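# Hook the hex nut out onto the tape strip

## Task

Extract the hex nut from its spot among the spacers and leave it lying entirely on the tape strip, with no part hanging off. The hook pick on the table (orange-brown handle, hooked tip) may be used for this. Try to leave the standing spacers upright, but getting the nut out matters more than sparing them. The nut must not be held by either arm at the end: release it, move the grippers away, and the nut must stay on the strip without the robot supporting it.

## Robot and tools

Robot: two identical six-joint arms with parallel-jaw grippers, named left_arm and right_arm. The names are labels only and do not tell you which side of an image an arm appears on. Root links in the scene frame: left_arm at (-0.023, +0.305, 0) m, quat_wxyz (+0.995, 0, 0, +0.096); right_arm at (+0.063, -0.384, 0) m, quat_wxyz (+0.998, 0, 0, +0.070).

Scene frame: origin on the table top midway between the arms. +z is up, +x points out across the table, and left_arm sits on the +y side. Hand positions in results are in metres in this frame and get less accurate at long reach.

execute_actions takes "actions", a list holding one item or nothing. An optional "pictures" boolean turns camera images on or off; they are sent by default.
- An empty list sends no command and just reports the state.
- A move is {"rows": [...], "steps": n}, with n from 1 to 15 and 15 if omitted. Each step lasts 1/30 s. Each row covers one step. If there are fewer rows than steps, the last row is repeated.
- A wait is {"steps": n} with no rows, n up to 300. It returns once n steps have passed since the previous result, and your reply time counts toward that.
A refused call moves nothing.

Row layout: one flat list of 14 numbers that covers both arms, even when only one arm should move. Order: left_arm waist, shoulder, elbow, forearm roll, wrist pitch, wrist roll, gripper opening, then the same seven values for right_arm. The six joint values are absolute target angles in radians, in the same form as the Joint positions line. They are not offsets. Stated ranges: waist -6.283 to 6.283, shoulder -2.304 to 2.304, elbow -4.224 to 0.061, forearm roll -6.283 to 6.283, wrist pitch -2.164 to 2.164, wrist roll -6.283 to 6.283.

The real joint ends can sit up to 0.010 rad from those stated values. A target more than 0.010 rad beyond a stated end, and further out than the current angle, gets the call refused. A target past the real end is clipped to that end, and the result then reports "joint sent to its limit" (this can refer to an earlier action). If that line is absent, it does not prove there is room left.

Opening is absolute, from -1 (closed) to +1 (fully open, about 0.084 m between the pads).

Motion limits:
- Joint targets move at most 3.14 rad/s and take 0.16 s to reach that speed. All joints of an arm are slowed together so they arrive at once.
- Each step's target stays within 0.623 rad of the measured angle.
- If a step would put the gripper more than 70 mm from where it is measured to be, the arm's targets are scaled back.
- Large moves therefore need several calls.
- Between calls, the arms keep driving toward the last row you sent until they settle or a step is HELD.

Gripper geometry: the fingers point along the gripper's +z axis and close along its y axis. end_effector_position is the pad midpoint when closed, about 2 cm short of the fingertips. Closing pushes the tips roughly 10 mm further along +z.

Gripping: grip_measured is the actual opening on the same -1..1 scale. To hold something, command a value clearly below grip_measured; a larger gap squeezes harder, up to about 24 N per pad for objects up to about 6 cm wide. Closing fast can press harder, sometimes hard enough to open the fingers. Commanding back the grip_measured value still holds lightly. The hook pick's handle is a natural place to grasp. Occasional external tugs on held parts or pushes on loose ones can happen, so grip firmly.

Result lines:
- State line: each gripper's position, quaternion (wxyz) and linear and angular velocities.
- Joint positions / Joint velocities: one block per arm, six joints plus the pad gap in m.
- Joint torques: drive outputs with unit-specific offset, scale and noise. They are not a contact gauge.
- "joint command not followed": a clearance check altered some targets; the rest of the row still ran.
- HELD: marks steps where your row was not, or not fully, sent.
- MOTOR HOT: a motor has passed 65 °C.
- OVER-TEMPERATURE FAULT: a motor reached 80 °C and the arm is braked until it cools.
- TORQUE FAULT: contact torque reached a load limit. The arm backs that joint off, pauses 10 s and drops the rest of the call. Load limits in N m: waist 55.8, shoulder 55.8, elbow 46.5, forearm roll 25.1, wrist pitch 17.6, wrist roll 17.6. Any held weight counts toward these.

Cameras: cam_head_left, cam_head_right, cam_high, cam_low, cam_left_wrist, cam_right_wrist, each 504x504. zoom_image takes camera and region [x0, y0, x1, y1] in pixels, origin at the top left, at most 504 by 504. It returns a finer view of that camera's latest image. The wrist camera frame is wrist_camera_optical: +z forward, +x right in the image, +y down.

read_manual (section "licences") returns only licence text and moves nothing.

finished_scene takes "scene", the number of the current scene. Replying with no tool call also ends things.

Things to avoid:
- Collisions or hard pressing between the arms.
- Slams, drops and forceful shoves.
- Knocking anything off the table, which fails the task.
- Toppling spacers.
- Holding loads longer than needed, since this heats motors.

Finish by opening the gripper and withdrawing, so the nut rests on the tape with nothing touching it. Moving smoothly and quickly is preferred.

Each tool is called after "Emit:" as a command line: name --argument value for each argument, lists and objects as JSON in quotes; but a table of rows of numbers goes row by row, as --pt "numbers of a row", without its own name.

## Session

Emit:
execute_actions --actions '[]'

Scene clock: 0.00 s of 4417.00 s.
left_arm: end_effector_position=(+0.6472, -0.2723, +0.2946) grip_measured=+1.00 end_effector_quat_wxyz=(+0.370, +0.732, -0.474, +0.319) end_effector_velocity=(-0.000, -0.000, -0.001) end_effector_angular_velocity=(+0.001, +0.000, -0.001) | right_arm: end_effector_position=(+0.1387, -0.7071, +0.1045) grip_measured=+1.00 end_effector_quat_wxyz=(+0.266, +0.198, +0.919, -0.213) end_effector_velocity=(-0.000, -0.001, +0.000) end_effector_angular_velocity=(-0.002, +0.000, +0.001)
Joint positions: left_arm=[-0.715 -0.965 -1.825 -1.489 -0.743  1.768  0.084] | right_arm=[-1.825 -0.307 -0.159  2.453 -0.805 -0.611  0.084]
Joint velocities: left_arm=[-0.001 -0.001 -0.001  0.001 -0.     0.     0.   ] | right_arm=[-0.     0.    -0.002 -0.001  0.    -0.    -0.   ]
Joint torques (N m, as the arm reports them, + toward a larger angle): no reading
Motor temperatures (°C, as the motors report them): left_arm=[31 32 32 33 37 34] | right_arm=[31 29 32 33 36 38]

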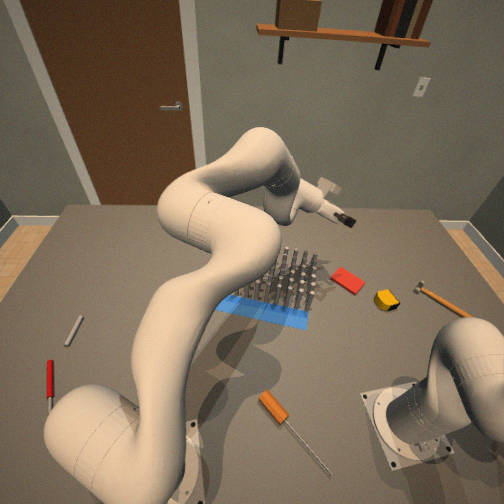

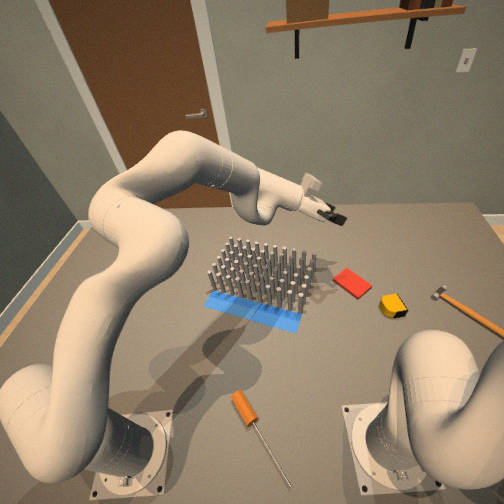

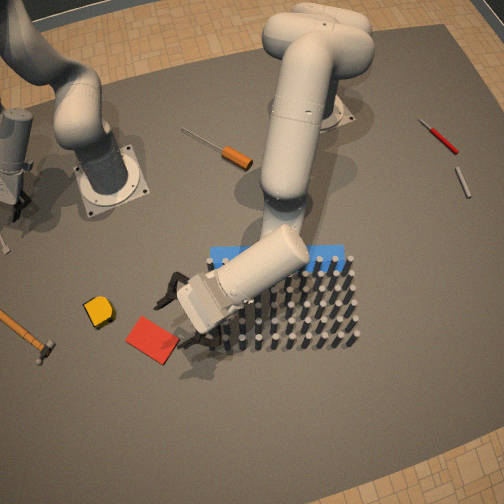

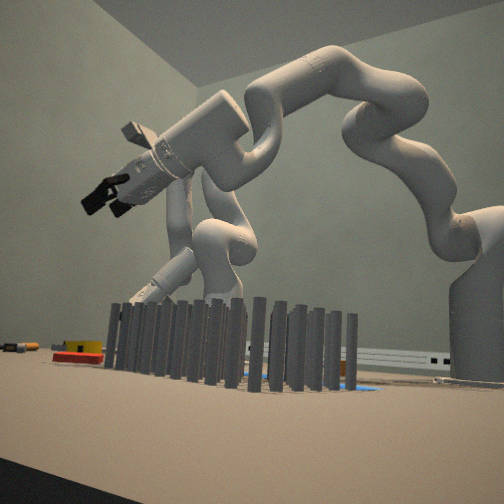

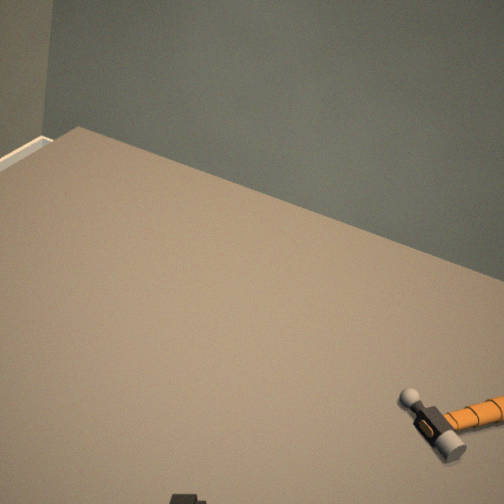

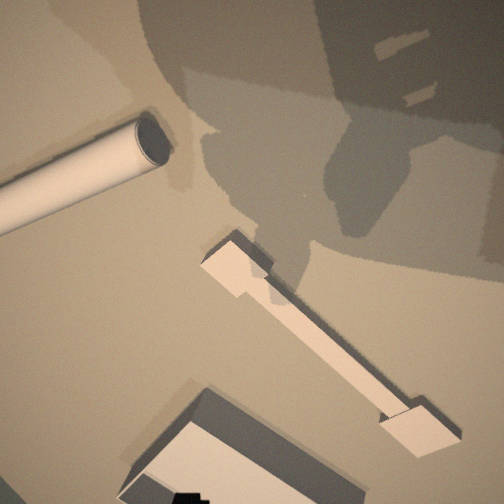

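Emit:
execute_actions --actions '[{"rows": [[-1.3576, 0.1219, -0.5062, 0.0, -0.6281, 1.161, 1, 0.388, -0.316, -1.3473, 0.0, -1.0313, 0.528, 1]], "steps": 15}]' --pictures false

Emit:
execute_actions --actions '[{"steps": 45}]'

Scene clock: 2.73 s of 4417.00 s.
left_arm: end_effector_position=(+0.4252, -0.3367, +0.3393) grip_measured=+1.00 end_effector_quat_wxyz=(+0.343, +0.701, -0.589, +0.209) end_effector_velocity=(-0.508, +0.012, +0.099) end_effector_angular_velocity=(+0.492, -0.116, -0.634) | right_arm: end_effector_position=(+0.3240, -0.8060, +0.2119) grip_measured=+1.00 end_effector_quat_wxyz=(+0.434, -0.010, +0.876, -0.209) end_effector_velocity=(+0.466, -0.054, +0.268) end_effector_angular_velocity=(-0.236, -0.446, +1.100)
Joint positions: left_arm=[-0.964 -0.674 -1.534 -1.198 -0.698  1.531  0.084] | right_arm=[-1.494 -0.311 -0.491  2.121 -0.904 -0.279  0.084]
Joint velocities: left_arm=[-0.529  0.777  0.775  0.777  0.093 -0.496 -0.   ] | right_arm=[ 0.741 -0.006 -0.742 -0.742 -0.163  0.739  0.   ]
Joint torques (N m, as the arm reports them, + toward a larger angle): left_arm=[  1.6   60.42 -18.21   1.1   -0.62   0.16] | right_arm=[ -6.61  32.92 -17.09   1.68  -1.11  -0.07]
Motor temperatures (°C, as the motors report them): left_arm=[31 32 32 33 37 34] | right_arm=[31 29 32 33 36 38]
Steps of this call (steps 1 to 67: nothing new was sent; steps 68 to 82: all 15 steps of this action). Readings (joint positions):
68: left_arm=[-0.715 -0.964 -1.825 -1.489 -0.743 1.768] | right_arm=[-1.825 -0.307 -0.159 2.452 -0.805 -0.610]
69: left_arm=[-0.719 -0.959 -1.819 -1.483 -0.740 1.761] | right_arm=[-1.819 -0.308 -0.164 2.446 -0.807 -0.604]
71: left_arm=[-0.757 -0.920 -1.777 -1.443 -0.733 1.723] | right_arm=[-1.772 -0.309 -0.211 2.399 -0.824 -0.556]
75: left_arm=[-0.835 -0.839 -1.698 -1.363 -0.720 1.651] | right_arm=[-1.668 -0.310 -0.315 2.296 -0.858 -0.453]
82: the state above

Scene clock: 4.23 s of 4417.00 s.
left_arm: end_effector_position=(+0.1043, +0.0063, +0.2501) grip_measured=+1.00 end_effector_quat_wxyz=(-0.000, -0.396, +0.918, -0.000) end_effector_velocity=(-0.000, +0.001, -0.000) end_effector_angular_velocity=(+0.002, -0.002, -0.005) | right_arm: end_effector_position=(+0.6513, -0.2886, +0.4144) grip_measured=+1.00 end_effector_quat_wxyz=(-0.340, +0.807, -0.473, -0.097) end_effector_velocity=(-0.149, +0.460, -0.039) end_effector_angular_velocity=(-0.764, +0.027, +1.475)
Joint positions: left_arm=[-1.357  0.122 -0.507 -0.    -0.628  1.161  0.084] | right_arm=[-0.253 -0.316 -1.239  0.88  -1.016  0.429  0.084]
Joint velocities: left_arm=[-0.001  0.001  0.001  0.004 -0.001  0.001  0.   ] | right_arm=[ 0.992 -0.001 -0.191 -0.991 -0.026  0.175  0.   ]
Joint torques (N m, as the arm reports them, + toward a larger angle): left_arm=[ -0.67  18.49 -17.25   0.52  -0.4   -0.14] | right_arm=[ -4.6   42.84 -27.38   1.79   0.22  -0.08]
Motor temperatures (°C, as the motors report them): left_arm=[31 32 32 33 37 34] | right_arm=[31 29 32 33 36 38]
Steps of this call (steps 1 to 45: the robot went on to your last target). Readings (joint positions):
1: left_arm=[-0.981 -0.647 -1.508 -1.172 -0.695 1.514] | right_arm=[-1.469 -0.311 -0.515 2.096 -0.909 -0.254]
2: left_arm=[-0.999 -0.620 -1.481 -1.145 -0.692 1.498] | right_arm=[-1.444 -0.312 -0.540 2.072 -0.914 -0.230]
4: left_arm=[-1.032 -0.564 -1.424 -1.088 -0.686 1.467] | right_arm=[-1.395 -0.312 -0.589 2.022 -0.923 -0.180]
8: left_arm=[-1.095 -0.442 -1.303 -0.966 -0.675 1.408] | right_arm=[-1.297 -0.313 -0.687 1.924 -0.940 -0.082]
45: the state above

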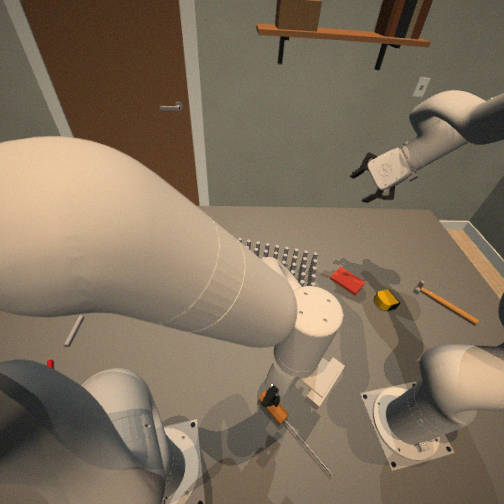

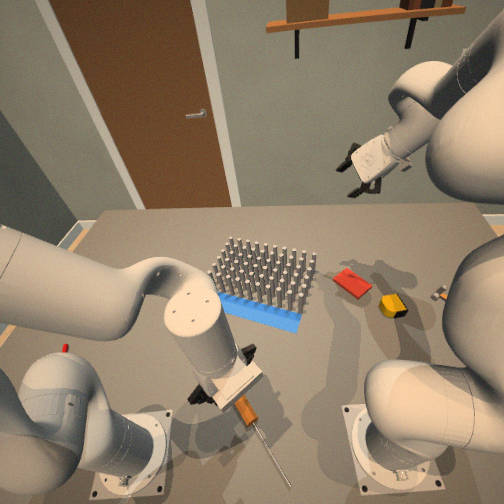

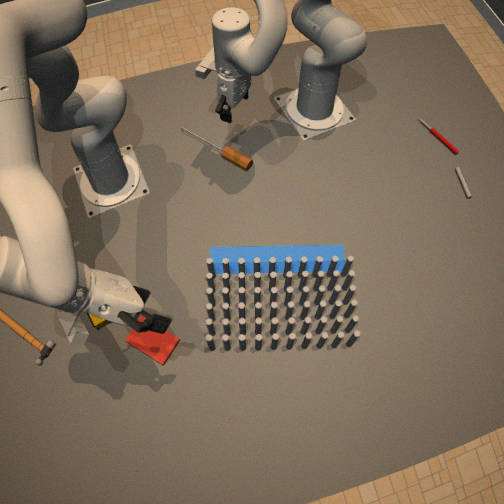

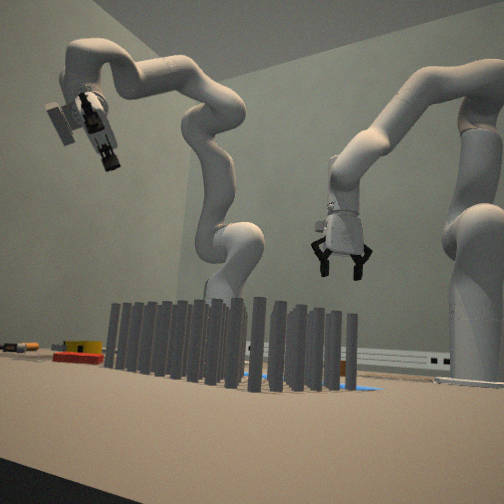

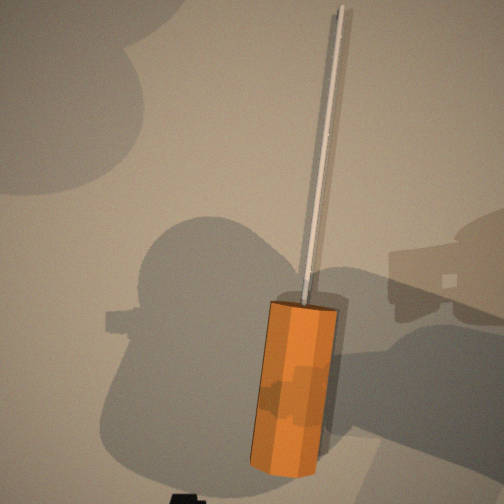

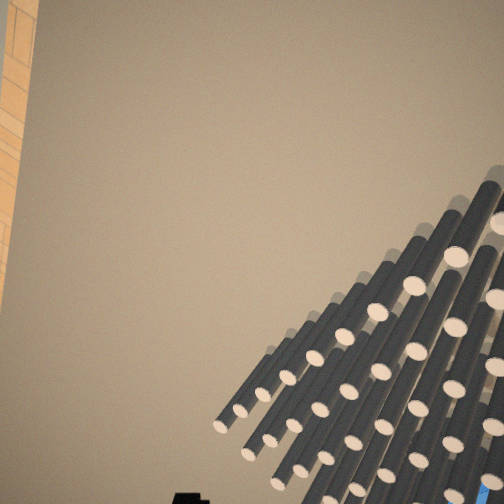

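Emit:
execute_actions --actions '[{"rows": [[-1.3295, -0.2846, -0.4577, 0.0, -0.1731, 1.3228, 1, 0.388, -0.316, -1.3473, 0.0, -1.0313, 0.528, 1]], "steps": 15}]'

Scene clock: 6.50 s of 4417.00 s.
left_arm: end_effector_position=(+0.1149, +0.0050, +0.1014) grip_measured=+1.00 end_effector_quat_wxyz=(-0.000, -0.335, +0.942, +0.001) end_effector_velocity=(+0.010, -0.017, -0.018) end_effector_angular_velocity=(-0.058, -0.027, -0.036) | right_arm: end_effector_position=(+0.5495, -0.0993, +0.4001) grip_measured=+1.00 end_effector_quat_wxyz=(+0.000, +1.000, +0.000, +0.000) end_effector_velocity=(-0.000, -0.000, -0.000) end_effector_angular_velocity=(-0.000, +0.001, +0.000)
Joint positions: left_arm=[-1.33  -0.28  -0.457 -0.    -0.18   1.321  0.084] | right_arm=[ 0.388 -0.316 -1.347  0.    -1.031  0.528  0.084]
Joint velocities: left_arm=[ 0.005 -0.063 -0.012  0.     0.115  0.04   0.   ] | right_arm=[-0. -0.  0.  0. -0. -0. -0.]
Joint torques (N m, as the arm reports them, + toward a larger angle): left_arm=[ -0.72  37.04 -13.19   0.92  -0.56  -0.27] | right_arm=[ -6.45  42.5  -27.99   3.32   0.74  -0.09]
Motor temperatures (°C, as the motors report them): left_arm=[31 32 33 33 37 34] | right_arm=[31 29 32 33 36 38]
Steps of this call (steps 1 to 45: the robot went on to your last target; steps 46 to 53: nothing new was sent; steps 54 to 68: all 15 steps of this action). Readings (joint positions):
54: left_arm=[-1.358 0.122 -0.506 -0.000 -0.628 1.161] | right_arm=[0.388 -0.316 -1.347 0.000 -1.031 0.528]
55: left_arm=[-1.357 0.117 -0.506 0.000 -0.621 1.164] | right_arm=[0.388 -0.316 -1.347 0.000 -1.031 0.528]
57: left_arm=[-1.354 0.067 -0.502 0.000 -0.563 1.184] | right_arm=[0.388 -0.316 -1.347 0.000 -1.031 0.528]
61: left_arm=[-1.342 -0.103 -0.479 0.000 -0.376 1.251] | right_arm=[0.388 -0.316 -1.347 0.000 -1.031 0.528]
68: the state above

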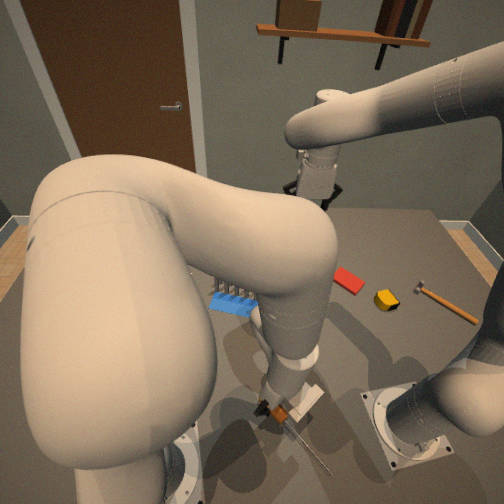

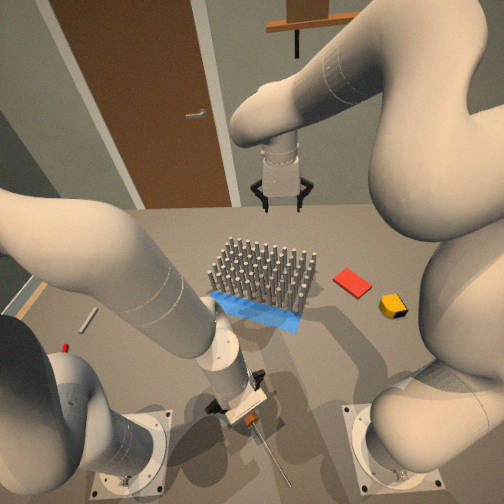

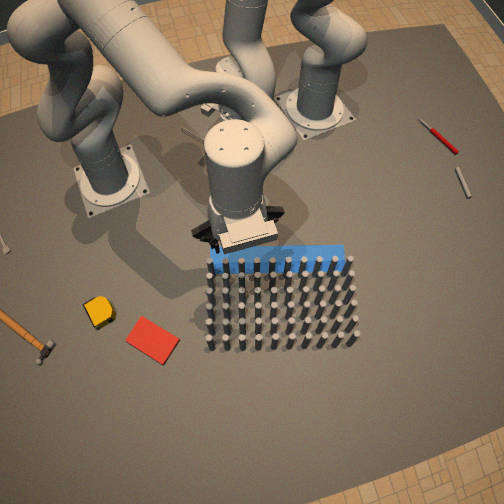

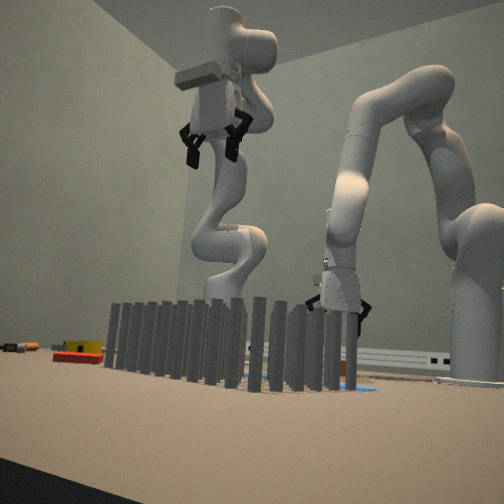

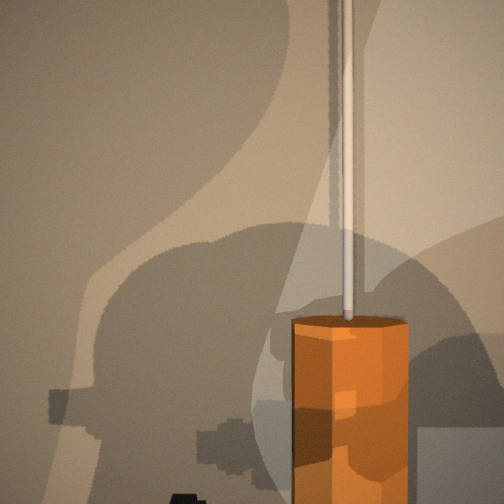

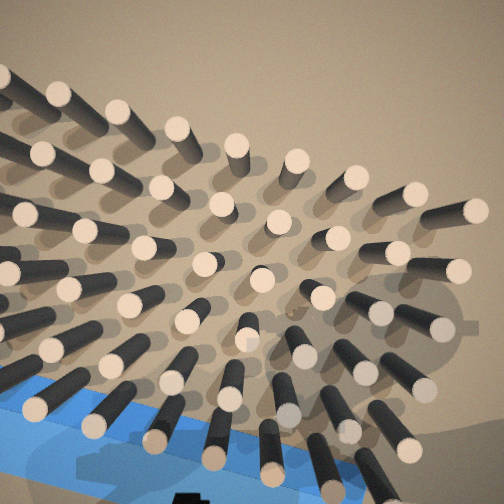

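Emit:
execute_actions --actions '[{"rows": [[-1.3295, -0.5318, -0.4920, 0.0, 0.0398, 1.3228, 1, 0.388, -0.316, -1.3473, 0.0, -1.0313, 0.528, 1]], "steps": 15}]' --pictures false

Emit:
execute_actions --actions '[{"rows": [[-1.3295, -0.5318, -0.4920, 0.0, 0.0398, 1.3228, -1, 0.388, -0.316, -1.3473, 0.0, -1.0313, 0.528, 1]], "steps": 12}]' --pictures false

Emit:
zoom_image --camera "cam_right_wrist" --region '[100, 150, 400, 450]'

Scene clock: 7.97 s of 4417.00 s.
left_arm: end_effector_position=(+0.1155, +0.0040, +0.0245) grip_measured=+1.00 end_effector_quat_wxyz=(+0.000, -0.334, +0.943, -0.001) end_effector_velocity=(-0.000, +0.001, -0.002) end_effector_angular_velocity=(+0.002, +0.001, +0.002) | right_arm: end_effector_position=(+0.5495, -0.0993, +0.4001) grip_measured=+1.00 end_effector_quat_wxyz=(+0.000, +1.000, +0.000, +0.000) end_effector_velocity=(-0.000, -0.001, -0.001) end_effector_angular_velocity=(-0.002, +0.001, +0.000)
Joint positions: left_arm=[-1.329 -0.53  -0.492 -0.     0.039  1.323  0.084] | right_arm=[ 0.388 -0.316 -1.347  0.    -1.031  0.528  0.084]
Joint velocities: left_arm=[ 0.001 -0.006 -0.    -0.     0.004 -0.001 -0.   ] | right_arm=[-0.    -0.     0.002 -0.002 -0.001  0.    -0.   ]
Joint torques (N m, as the arm reports them, + toward a larger angle): left_arm=[-3.66 33.62 -5.74  0.9  -0.44 -0.06] | right_arm=[ -6.15  42.42 -27.68   3.25   0.75  -0.02]
Motor temperatures (°C, as the motors report them): left_arm=[31 32 33 33 37 34] | right_arm=[31 29 32 33 36 38]
Steps of this call (steps 1 to 15: the robot went on to your last target; steps 16 to 29: nothing new was sent; steps 30 to 44: all 15 steps of this action). Readings (joint positions):
30: left_arm=[-1.329 -0.285 -0.458 -0.000 -0.173 1.323] | right_arm=[0.388 -0.316 -1.347 0.000 -1.031 0.528]
31: left_arm=[-1.329 -0.290 -0.459 -0.000 -0.167 1.323] | right_arm=[0.388 -0.316 -1.347 -0.000 -1.031 0.528]
33: left_arm=[-1.329 -0.346 -0.468 0.000 -0.116 1.323] | right_arm=[0.388 -0.316 -1.347 0.000 -1.031 0.528]
37: left_arm=[-1.330 -0.512 -0.487 0.000 0.019 1.323] | right_arm=[0.388 -0.316 -1.347 -0.000 -1.031 0.528]
44: the state above

Scene clock: 8.37 s of 4417.00 s.
left_arm: end_effector_position=(+0.1153, +0.0044, +0.0241) grip_measured=-0.19 end_effector_quat_wxyz=(-0.000, -0.334, +0.943, -0.000) end_effector_velocity=(+0.000, -0.000, -0.000) end_effector_angular_velocity=(+0.000, +0.000, +0.000) | right_arm: end_effector_position=(+0.5495, -0.0993, +0.4001) grip_measured=+1.00 end_effector_quat_wxyz=(+0.000, +1.000, +0.000, +0.000) end_effector_velocity=(-0.000, +0.000, +0.000) end_effector_angular_velocity=(+0.000, +0.000, -0.000)
Joint positions: left_arm=[-1.33  -0.532 -0.492 -0.     0.04   1.323  0.036] | right_arm=[ 0.388 -0.316 -1.347  0.    -1.031  0.528  0.084]
Joint velocities: left_arm=[-0.    -0.001 -0.001 -0.    -0.    -0.     0.   ] | right_arm=[ 0.  0. -0.  0. -0.  0. -0.]
Joint torques (N m, as the arm reports them, + toward a larger angle): left_arm=[ 1.11 30.27 -5.79  0.62 -0.25 -0.11] | right_arm=[ -6.2   42.49 -27.8    3.03   0.71  -0.07]
Motor temperatures (°C, as the motors report them): left_arm=[31 32 33 33 37 34] | right_arm=[31 29 32 33 36 38]
Steps of this call (steps 1 to 12: all 12 steps of this action). Readings (joint positions):
1: left_arm=[-1.329 -0.530 -0.492 -0.000 0.039 1.323] | right_arm=[0.388 -0.316 -1.347 -0.000 -1.031 0.528]
2: left_arm=[-1.329 -0.531 -0.492 -0.000 0.040 1.323] | right_arm=[0.388 -0.316 -1.347 -0.000 -1.031 0.528]
4: left_arm=[-1.329 -0.531 -0.492 -0.000 0.040 1.323] | right_arm=[0.388 -0.316 -1.347 0.000 -1.031 0.528]
8: left_arm=[-1.329 -0.532 -0.492 -0.000 0.040 1.323] | right_arm=[0.388 -0.316 -1.347 -0.000 -1.031 0.528]
12: the state above

Region (100, 150, 400, 450) of cam_right_wrist's 504x504 image, scaled by 1.680, with more detail than that image has.

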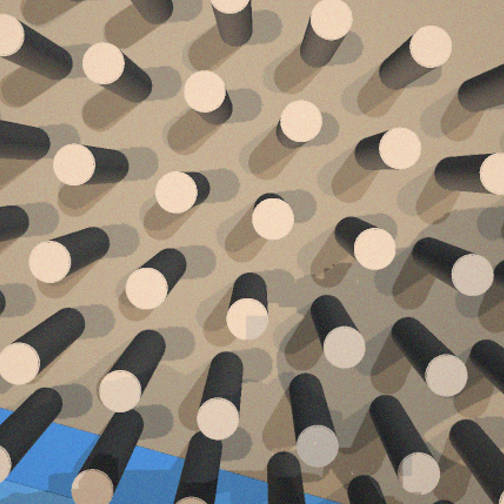

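Emit:
zoom_image --camera "cam_right_wrist" --region '[0, 50, 260, 310]'

Emit:
zoom_image --camera "cam_right_wrist" --region '[244, 130, 504, 390]'

Region (0, 50, 260, 310) of cam_right_wrist's 504x504 image, scaled by 1.938, with more detail than that image has.

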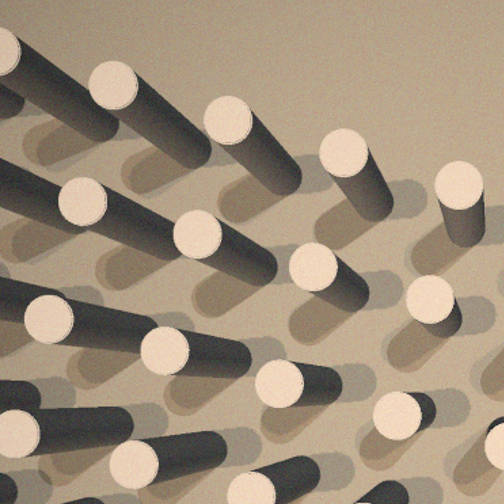

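Region (244, 130, 504, 390) of cam_right_wrist's 504x504 image, scaled by 1.938, with more detail than that image has.

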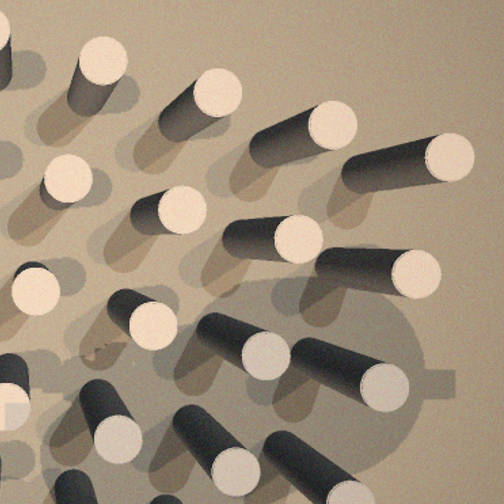

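Emit:
zoom_image --camera "cam_high" --region '[190, 240, 370, 360]'

Region (190, 240, 370, 360) of cam_high's 504x504 image, scaled by 2.800, with more detail than that image has.

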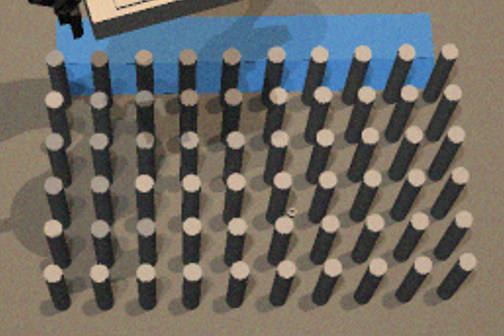

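Emit:
execute_actions --actions '[{"rows": [[-1.3295, -0.2846, -0.4577, 0.0, -0.1731, 1.3228, -1, 0.593, -0.3608, -1.4051, 0.0, -1.0443, 0.733, 1]], "steps": 15}]'

Scene clock: 12.20 s of 4417.00 s.
left_arm: end_effector_position=(+0.1151, +0.0049, +0.0994) grip_measured=-0.19 end_effector_quat_wxyz=(-0.000, -0.334, +0.943, +0.001) end_effector_velocity=(+0.001, -0.002, +0.003) end_effector_angular_velocity=(-0.004, -0.002, +0.001) | right_arm: end_effector_position=(+0.4951, +0.0048, +0.4002) grip_measured=+1.00 end_effector_quat_wxyz=(-0.000, +1.000, -0.000, +0.000) end_effector_velocity=(-0.001, +0.002, +0.000) end_effector_angular_velocity=(-0.000, +0.000, -0.004)
Joint positions: left_arm=[-1.33  -0.286 -0.457 -0.    -0.173  1.323  0.036] | right_arm=[ 0.591 -0.36  -1.405 -0.    -1.044  0.732  0.084]
Joint velocities: left_arm=[ 0.001  0.007 -0.002 -0.    -0.005  0.001  0.   ] | right_arm=[ 0.004 -0.001 -0.002  0.    -0.001  0.008 -0.   ]
Joint torques (N m, as the arm reports them, + toward a larger angle): left_arm=[-1.2  31.55 -9.4   0.66 -0.26  0.  ] | right_arm=[ -6.1   45.21 -27.52   3.03   0.77   0.06]
Motor temperatures (°C, as the motors report them): left_arm=[31 32 33 33 37 34] | right_arm=[31 29 32 33 36 38]
Steps of this call (steps 1 to 15: the robot went on to your last target; steps 16 to 90: nothing new was sent; then 0.33 s passed at rest; steps 91 to 105: all 15 steps of this action). Readings (joint positions):
91: left_arm=[-1.329 -0.532 -0.492 0.000 0.040 1.323] | right_arm=[0.388 -0.316 -1.347 -0.000 -1.031 0.528]
92: left_arm=[-1.330 -0.527 -0.491 0.000 0.034 1.323] | right_arm=[0.393 -0.317 -1.349 -0.000 -1.032 0.535]
94: left_arm=[-1.330 -0.471 -0.481 0.000 -0.016 1.323] | right_arm=[0.442 -0.328 -1.364 -0.000 -1.035 0.586]
98: left_arm=[-1.329 -0.305 -0.462 0.000 -0.152 1.323] | right_arm=[0.558 -0.353 -1.395 0.000 -1.042 0.697]
105: the state above

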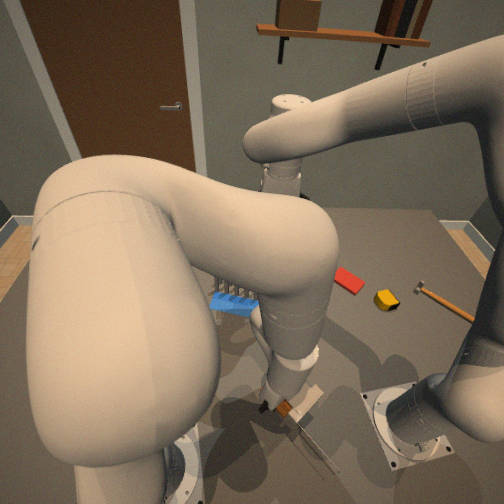

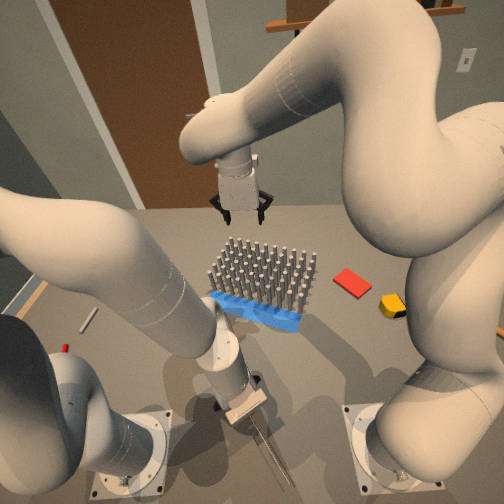

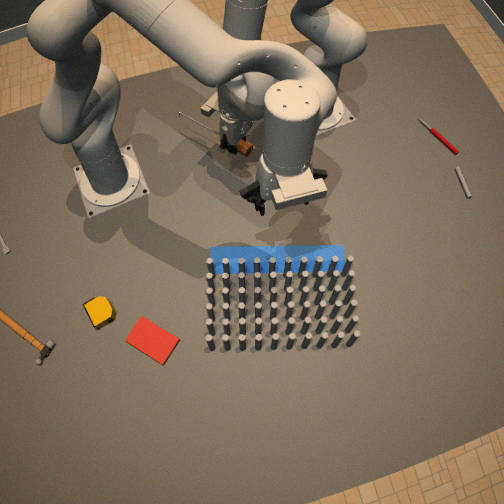

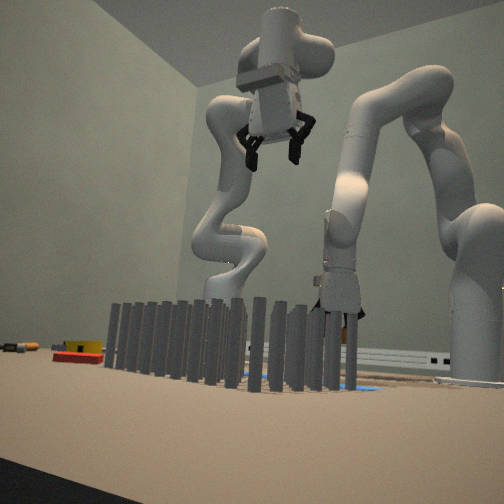

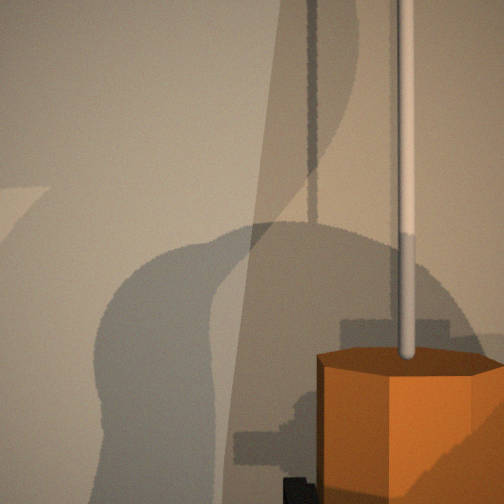

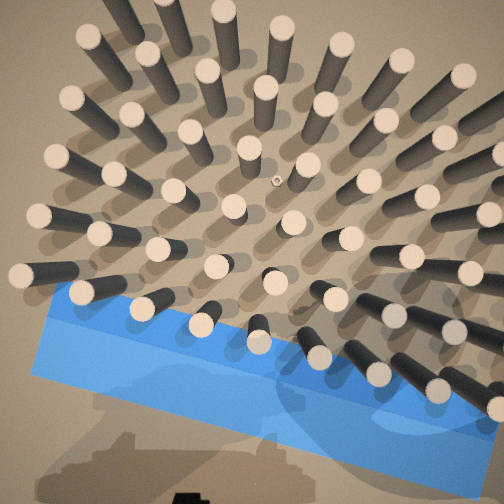

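Emit:
execute_actions --actions '[{"rows": [[-0.6802, -0.4112, -0.8960, 0.0, -0.4848, -0.2124, -1, 0.593, -0.3608, -1.4051, 0.0, -1.0443, 0.733, 1]], "steps": 15}]' --pictures false

Emit:
execute_actions --actions '[{"steps": 20}]'

Scene clock: 14.03 s of 4417.00 s.
left_arm: end_effector_position=(+0.3027, +0.0170, +0.1418) grip_measured=-0.19 end_effector_quat_wxyz=(+0.000, -0.735, +0.678, -0.000) end_effector_velocity=(+0.378, +0.141, +0.093) end_effector_angular_velocity=(-0.000, +0.002, +2.576) | right_arm: end_effector_position=(+0.4945, +0.0056, +0.4000) grip_measured=+1.00 end_effector_quat_wxyz=(+0.000, +1.000, +0.000, +0.000) end_effector_velocity=(-0.000, -0.000, +0.000) end_effector_angular_velocity=(-0.001, +0.000, -0.000)
Joint positions: left_arm=[-0.914 -0.366 -0.739  0.    -0.373  0.767  0.036] | right_arm=[ 0.593 -0.361 -1.405 -0.    -1.044  0.733  0.084]
Joint velocities: left_arm=[ 0.82  -0.158 -0.547 -0.    -0.39  -1.756 -0.   ] | right_arm=[ 0.     0.     0.    -0.001 -0.001  0.001  0.   ]
Joint torques (N m, as the arm reports them, + toward a larger angle): left_arm=[ -4.5   41.41 -13.37   0.03  -0.36  -0.27] | right_arm=[ -6.12  43.88 -27.8    2.73   0.74  -0.11]
Motor temperatures (°C, as the motors report them): left_arm=[31 32 33 33 37 34] | right_arm=[31 29 32 33 36 38]
Steps of this call (steps 1 to 15: the robot went on to your last target; steps 16 to 40: nothing new was sent; steps 41 to 55: all 15 steps of this action). Readings (joint positions):
41: left_arm=[-1.329 -0.285 -0.458 -0.000 -0.173 1.322] | right_arm=[0.593 -0.361 -1.405 0.000 -1.044 0.733]
42: left_arm=[-1.324 -0.286 -0.461 -0.000 -0.177 1.316] | right_arm=[0.593 -0.361 -1.405 -0.000 -1.044 0.733]
44: left_arm=[-1.270 -0.297 -0.499 -0.000 -0.206 1.260] | right_arm=[0.593 -0.361 -1.405 0.000 -1.044 0.733]
48: left_arm=[-1.125 -0.325 -0.598 0.000 -0.272 1.106] | right_arm=[0.593 -0.361 -1.405 0.000 -1.044 0.733]
55: the state above

Scene clock: 14.70 s of 4417.00 s.
left_arm: end_effector_position=(+0.4063, +0.0757, +0.1699) grip_measured=-0.19 end_effector_quat_wxyz=(-0.000, +0.990, -0.139, -0.000) end_effector_velocity=(+0.003, +0.001, +0.001) end_effector_angular_velocity=(-0.002, -0.003, +0.016) | right_arm: end_effector_position=(+0.4945, +0.0056, +0.4000) grip_measured=+1.00 end_effector_quat_wxyz=(+0.000, +1.000, +0.000, +0.000) end_effector_velocity=(-0.000, -0.000, -0.001) end_effector_angular_velocity=(-0.001, -0.000, +0.001)
Joint positions: left_arm=[-0.681 -0.411 -0.896 -0.    -0.485 -0.211  0.036] | right_arm=[ 0.593 -0.361 -1.405  0.    -1.044  0.733  0.084]
Joint velocities: left_arm=[ 0.004 -0.001 -0.004 -0.001 -0.    -0.011  0.   ] | right_arm=[ 0.     0.     0.001 -0.001  0.001  0.    -0.   ]
Joint torques (N m, as the arm reports them, + toward a larger angle): left_arm=[ -3.8   40.91 -15.91   0.88  -0.23  -0.09] | right_arm=[ -5.87  45.06 -28.17   3.08   0.75  -0.12]
Motor temperatures (°C, as the motors report them): left_arm=[31 32 33 33 37 34] | right_arm=[31 29 32 33 36 38]
Steps of this call (steps 1 to 20: the robot went on to your last target). Readings (joint positions):
1: left_arm=[-0.887 -0.371 -0.757 0.000 -0.386 0.706] | right_arm=[0.593 -0.361 -1.405 -0.000 -1.044 0.733]
2: left_arm=[-0.861 -0.376 -0.775 0.000 -0.398 0.641] | right_arm=[0.593 -0.361 -1.405 -0.000 -1.044 0.733]
4: left_arm=[-0.812 -0.386 -0.808 0.000 -0.422 0.493] | right_arm=[0.593 -0.361 -1.405 0.000 -1.044 0.733]
8: left_arm=[-0.729 -0.402 -0.863 0.000 -0.461 0.118] | right_arm=[0.593 -0.361 -1.405 0.000 -1.044 0.733]
20: the state above

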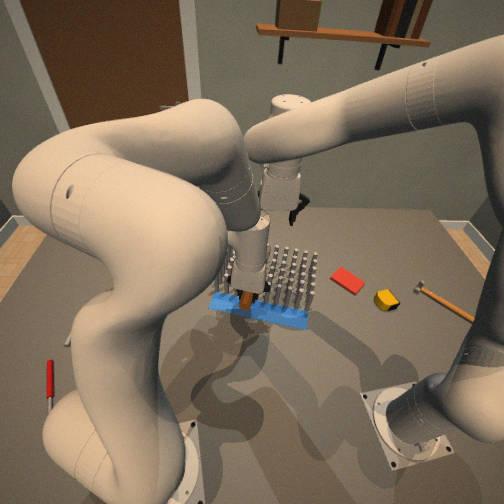

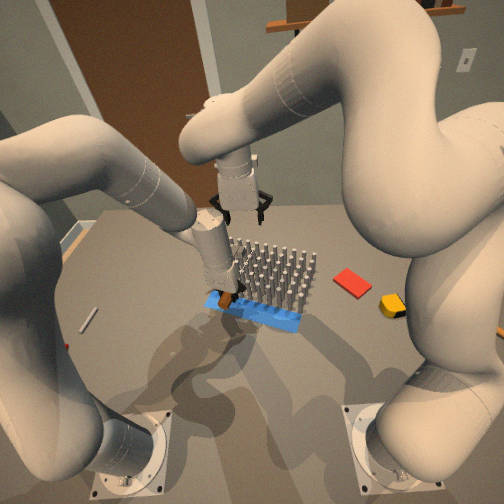

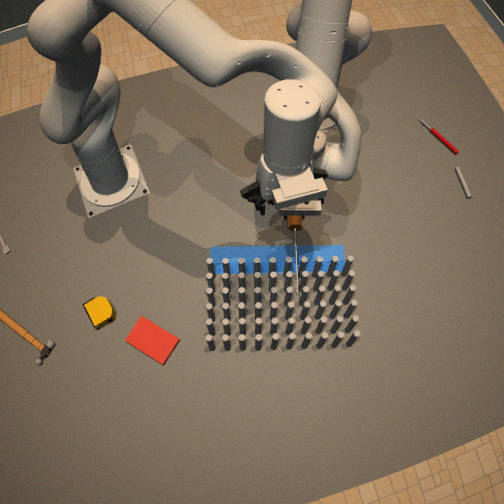

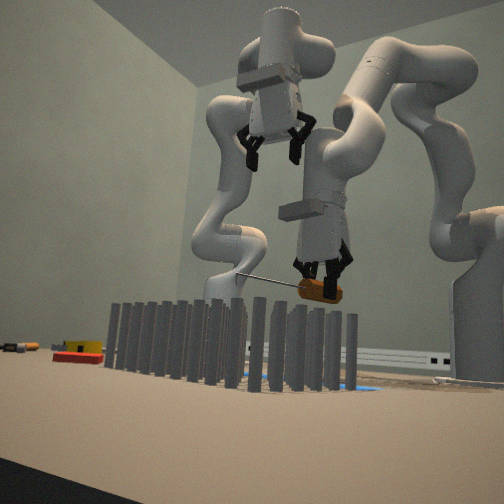

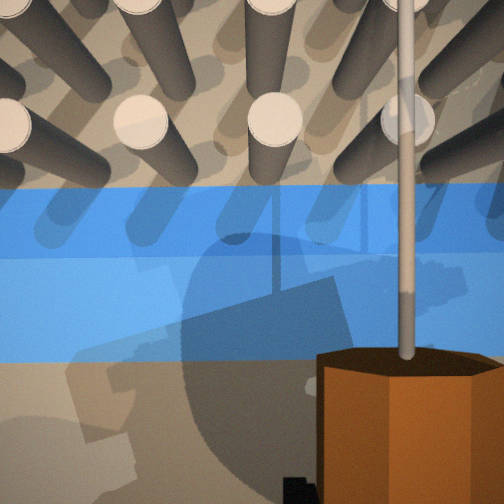

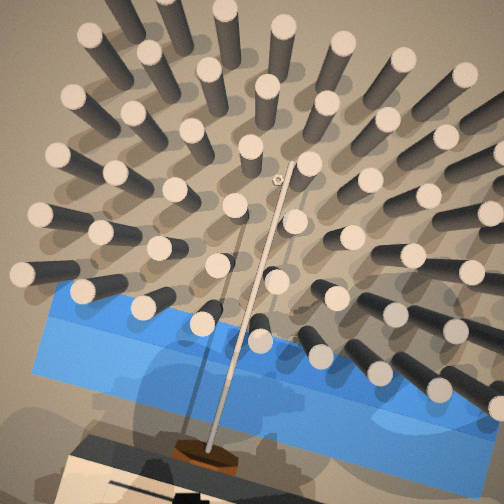

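Emit:
zoom_image --camera "cam_right_wrist" --region '[200, 120, 350, 270]'

Region (200, 120, 350, 270) of cam_right_wrist's 504x504 image, scaled by 3.360, with more detail than that image has.

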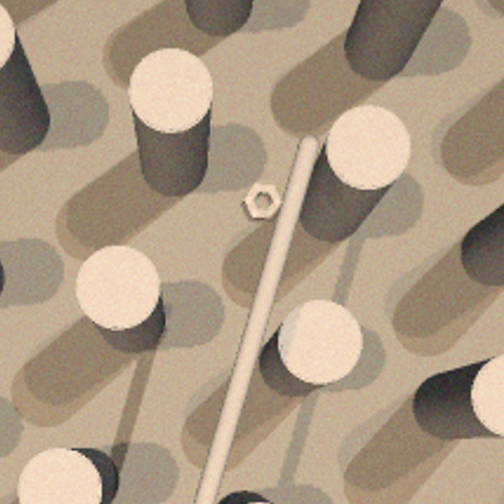

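Emit:
execute_actions --actions '[{"rows": [[-0.6723, -0.6822, -0.9260, 0.0, -0.2438, -0.2045, -1, 0.593, -0.3608, -1.4051, 0.0, -1.0443, 0.733, 1]], "steps": 15}]'

Scene clock: 17.90 s of 4417.00 s.
left_arm: end_effector_position=(+0.4153, +0.0758, +0.0461) grip_measured=-0.19 end_effector_quat_wxyz=(+0.000, +0.990, -0.138, +0.001) end_effector_velocity=(+0.008, -0.004, -0.001) end_effector_angular_velocity=(-0.009, -0.018, -0.001) | right_arm: end_effector_position=(+0.4945, +0.0056, +0.4000) grip_measured=+1.00 end_effector_quat_wxyz=(+0.000, +1.000, +0.000, +0.000) end_effector_velocity=(-0.000, +0.000, -0.001) end_effector_angular_velocity=(+0.000, +0.001, -0.000)
Joint positions: left_arm=[-0.672 -0.68  -0.926  0.    -0.245 -0.205  0.036] | right_arm=[ 0.593 -0.361 -1.405 -0.    -1.044  0.733  0.084]
Joint velocities: left_arm=[ 0.001 -0.007 -0.011  0.001  0.017  0.001 -0.   ] | right_arm=[-0.    -0.     0.001  0.001  0.001 -0.001  0.   ]
Joint torques (N m, as the arm reports them, + toward a larger angle): left_arm=[ -0.35  48.46 -11.8   -0.06  -0.26  -0.11] | right_arm=[ -5.59  43.79 -27.98   2.92   0.7   -0.03]
Motor temperatures (°C, as the motors report them): left_arm=[31 32 33 33 37 34] | right_arm=[31 29 32 33 36 38]
Steps of this call (steps 1 to 15: the robot went on to your last target; steps 16 to 81: nothing new was sent; steps 82 to 96: all 15 steps of this action). Readings (joint positions):
82: left_arm=[-0.680 -0.411 -0.896 -0.000 -0.485 -0.212] | right_arm=[0.593 -0.361 -1.405 -0.000 -1.044 0.733]
83: left_arm=[-0.680 -0.416 -0.897 0.000 -0.479 -0.212] | right_arm=[0.593 -0.361 -1.405 0.000 -1.044 0.733]
85: left_arm=[-0.678 -0.469 -0.906 0.000 -0.429 -0.211] | right_arm=[0.593 -0.361 -1.405 0.000 -1.044 0.733]
89: left_arm=[-0.674 -0.614 -0.918 -0.000 -0.305 -0.207] | right_arm=[0.593 -0.361 -1.405 0.000 -1.044 0.733]
96: the state above

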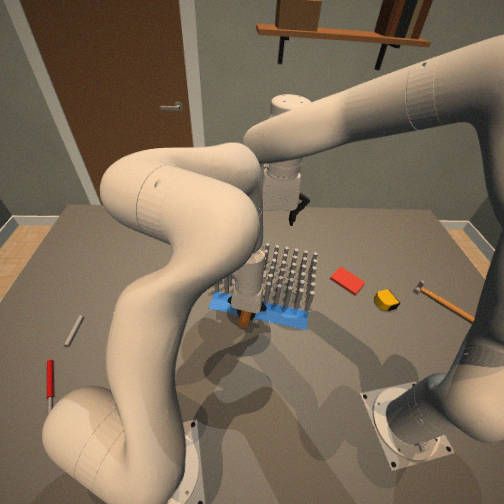

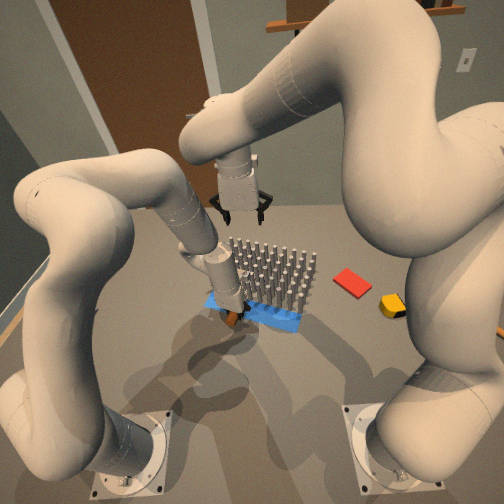

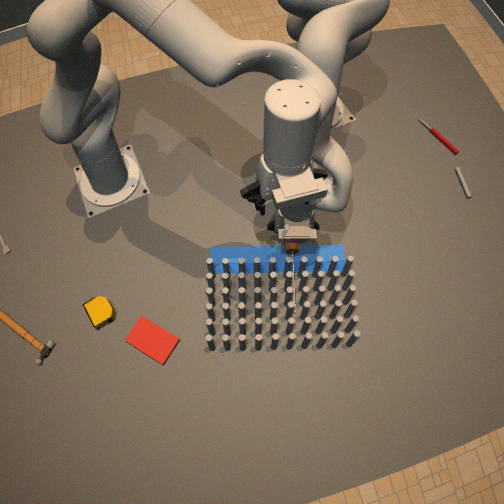

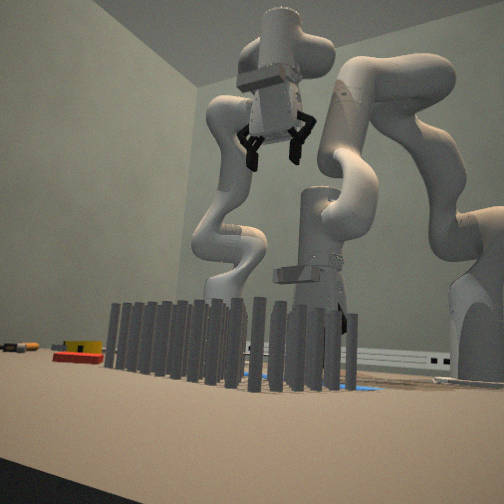

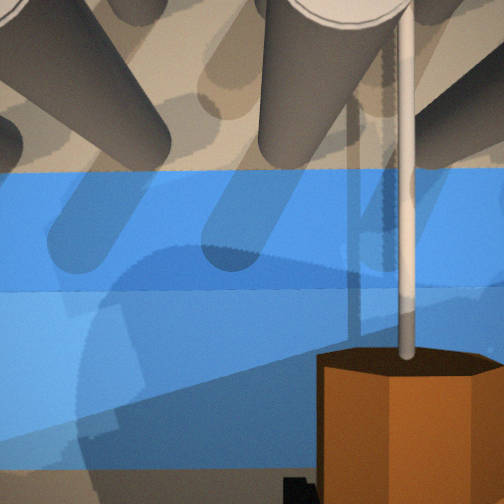

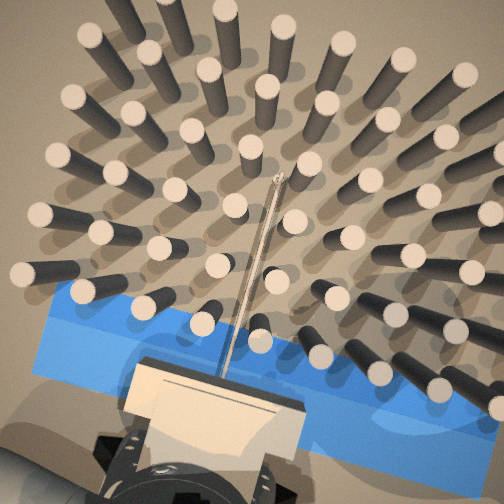

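Emit:
zoom_image --camera "cam_right_wrist" --region '[240, 140, 320, 220]'

Region (240, 140, 320, 220) of cam_right_wrist's 504x504 image, scaled by 6.300, with more detail than that image has.

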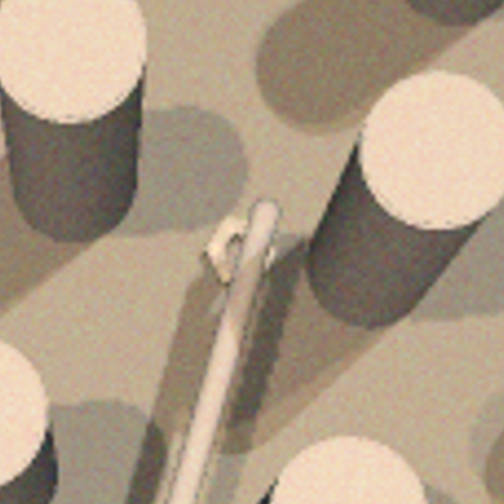

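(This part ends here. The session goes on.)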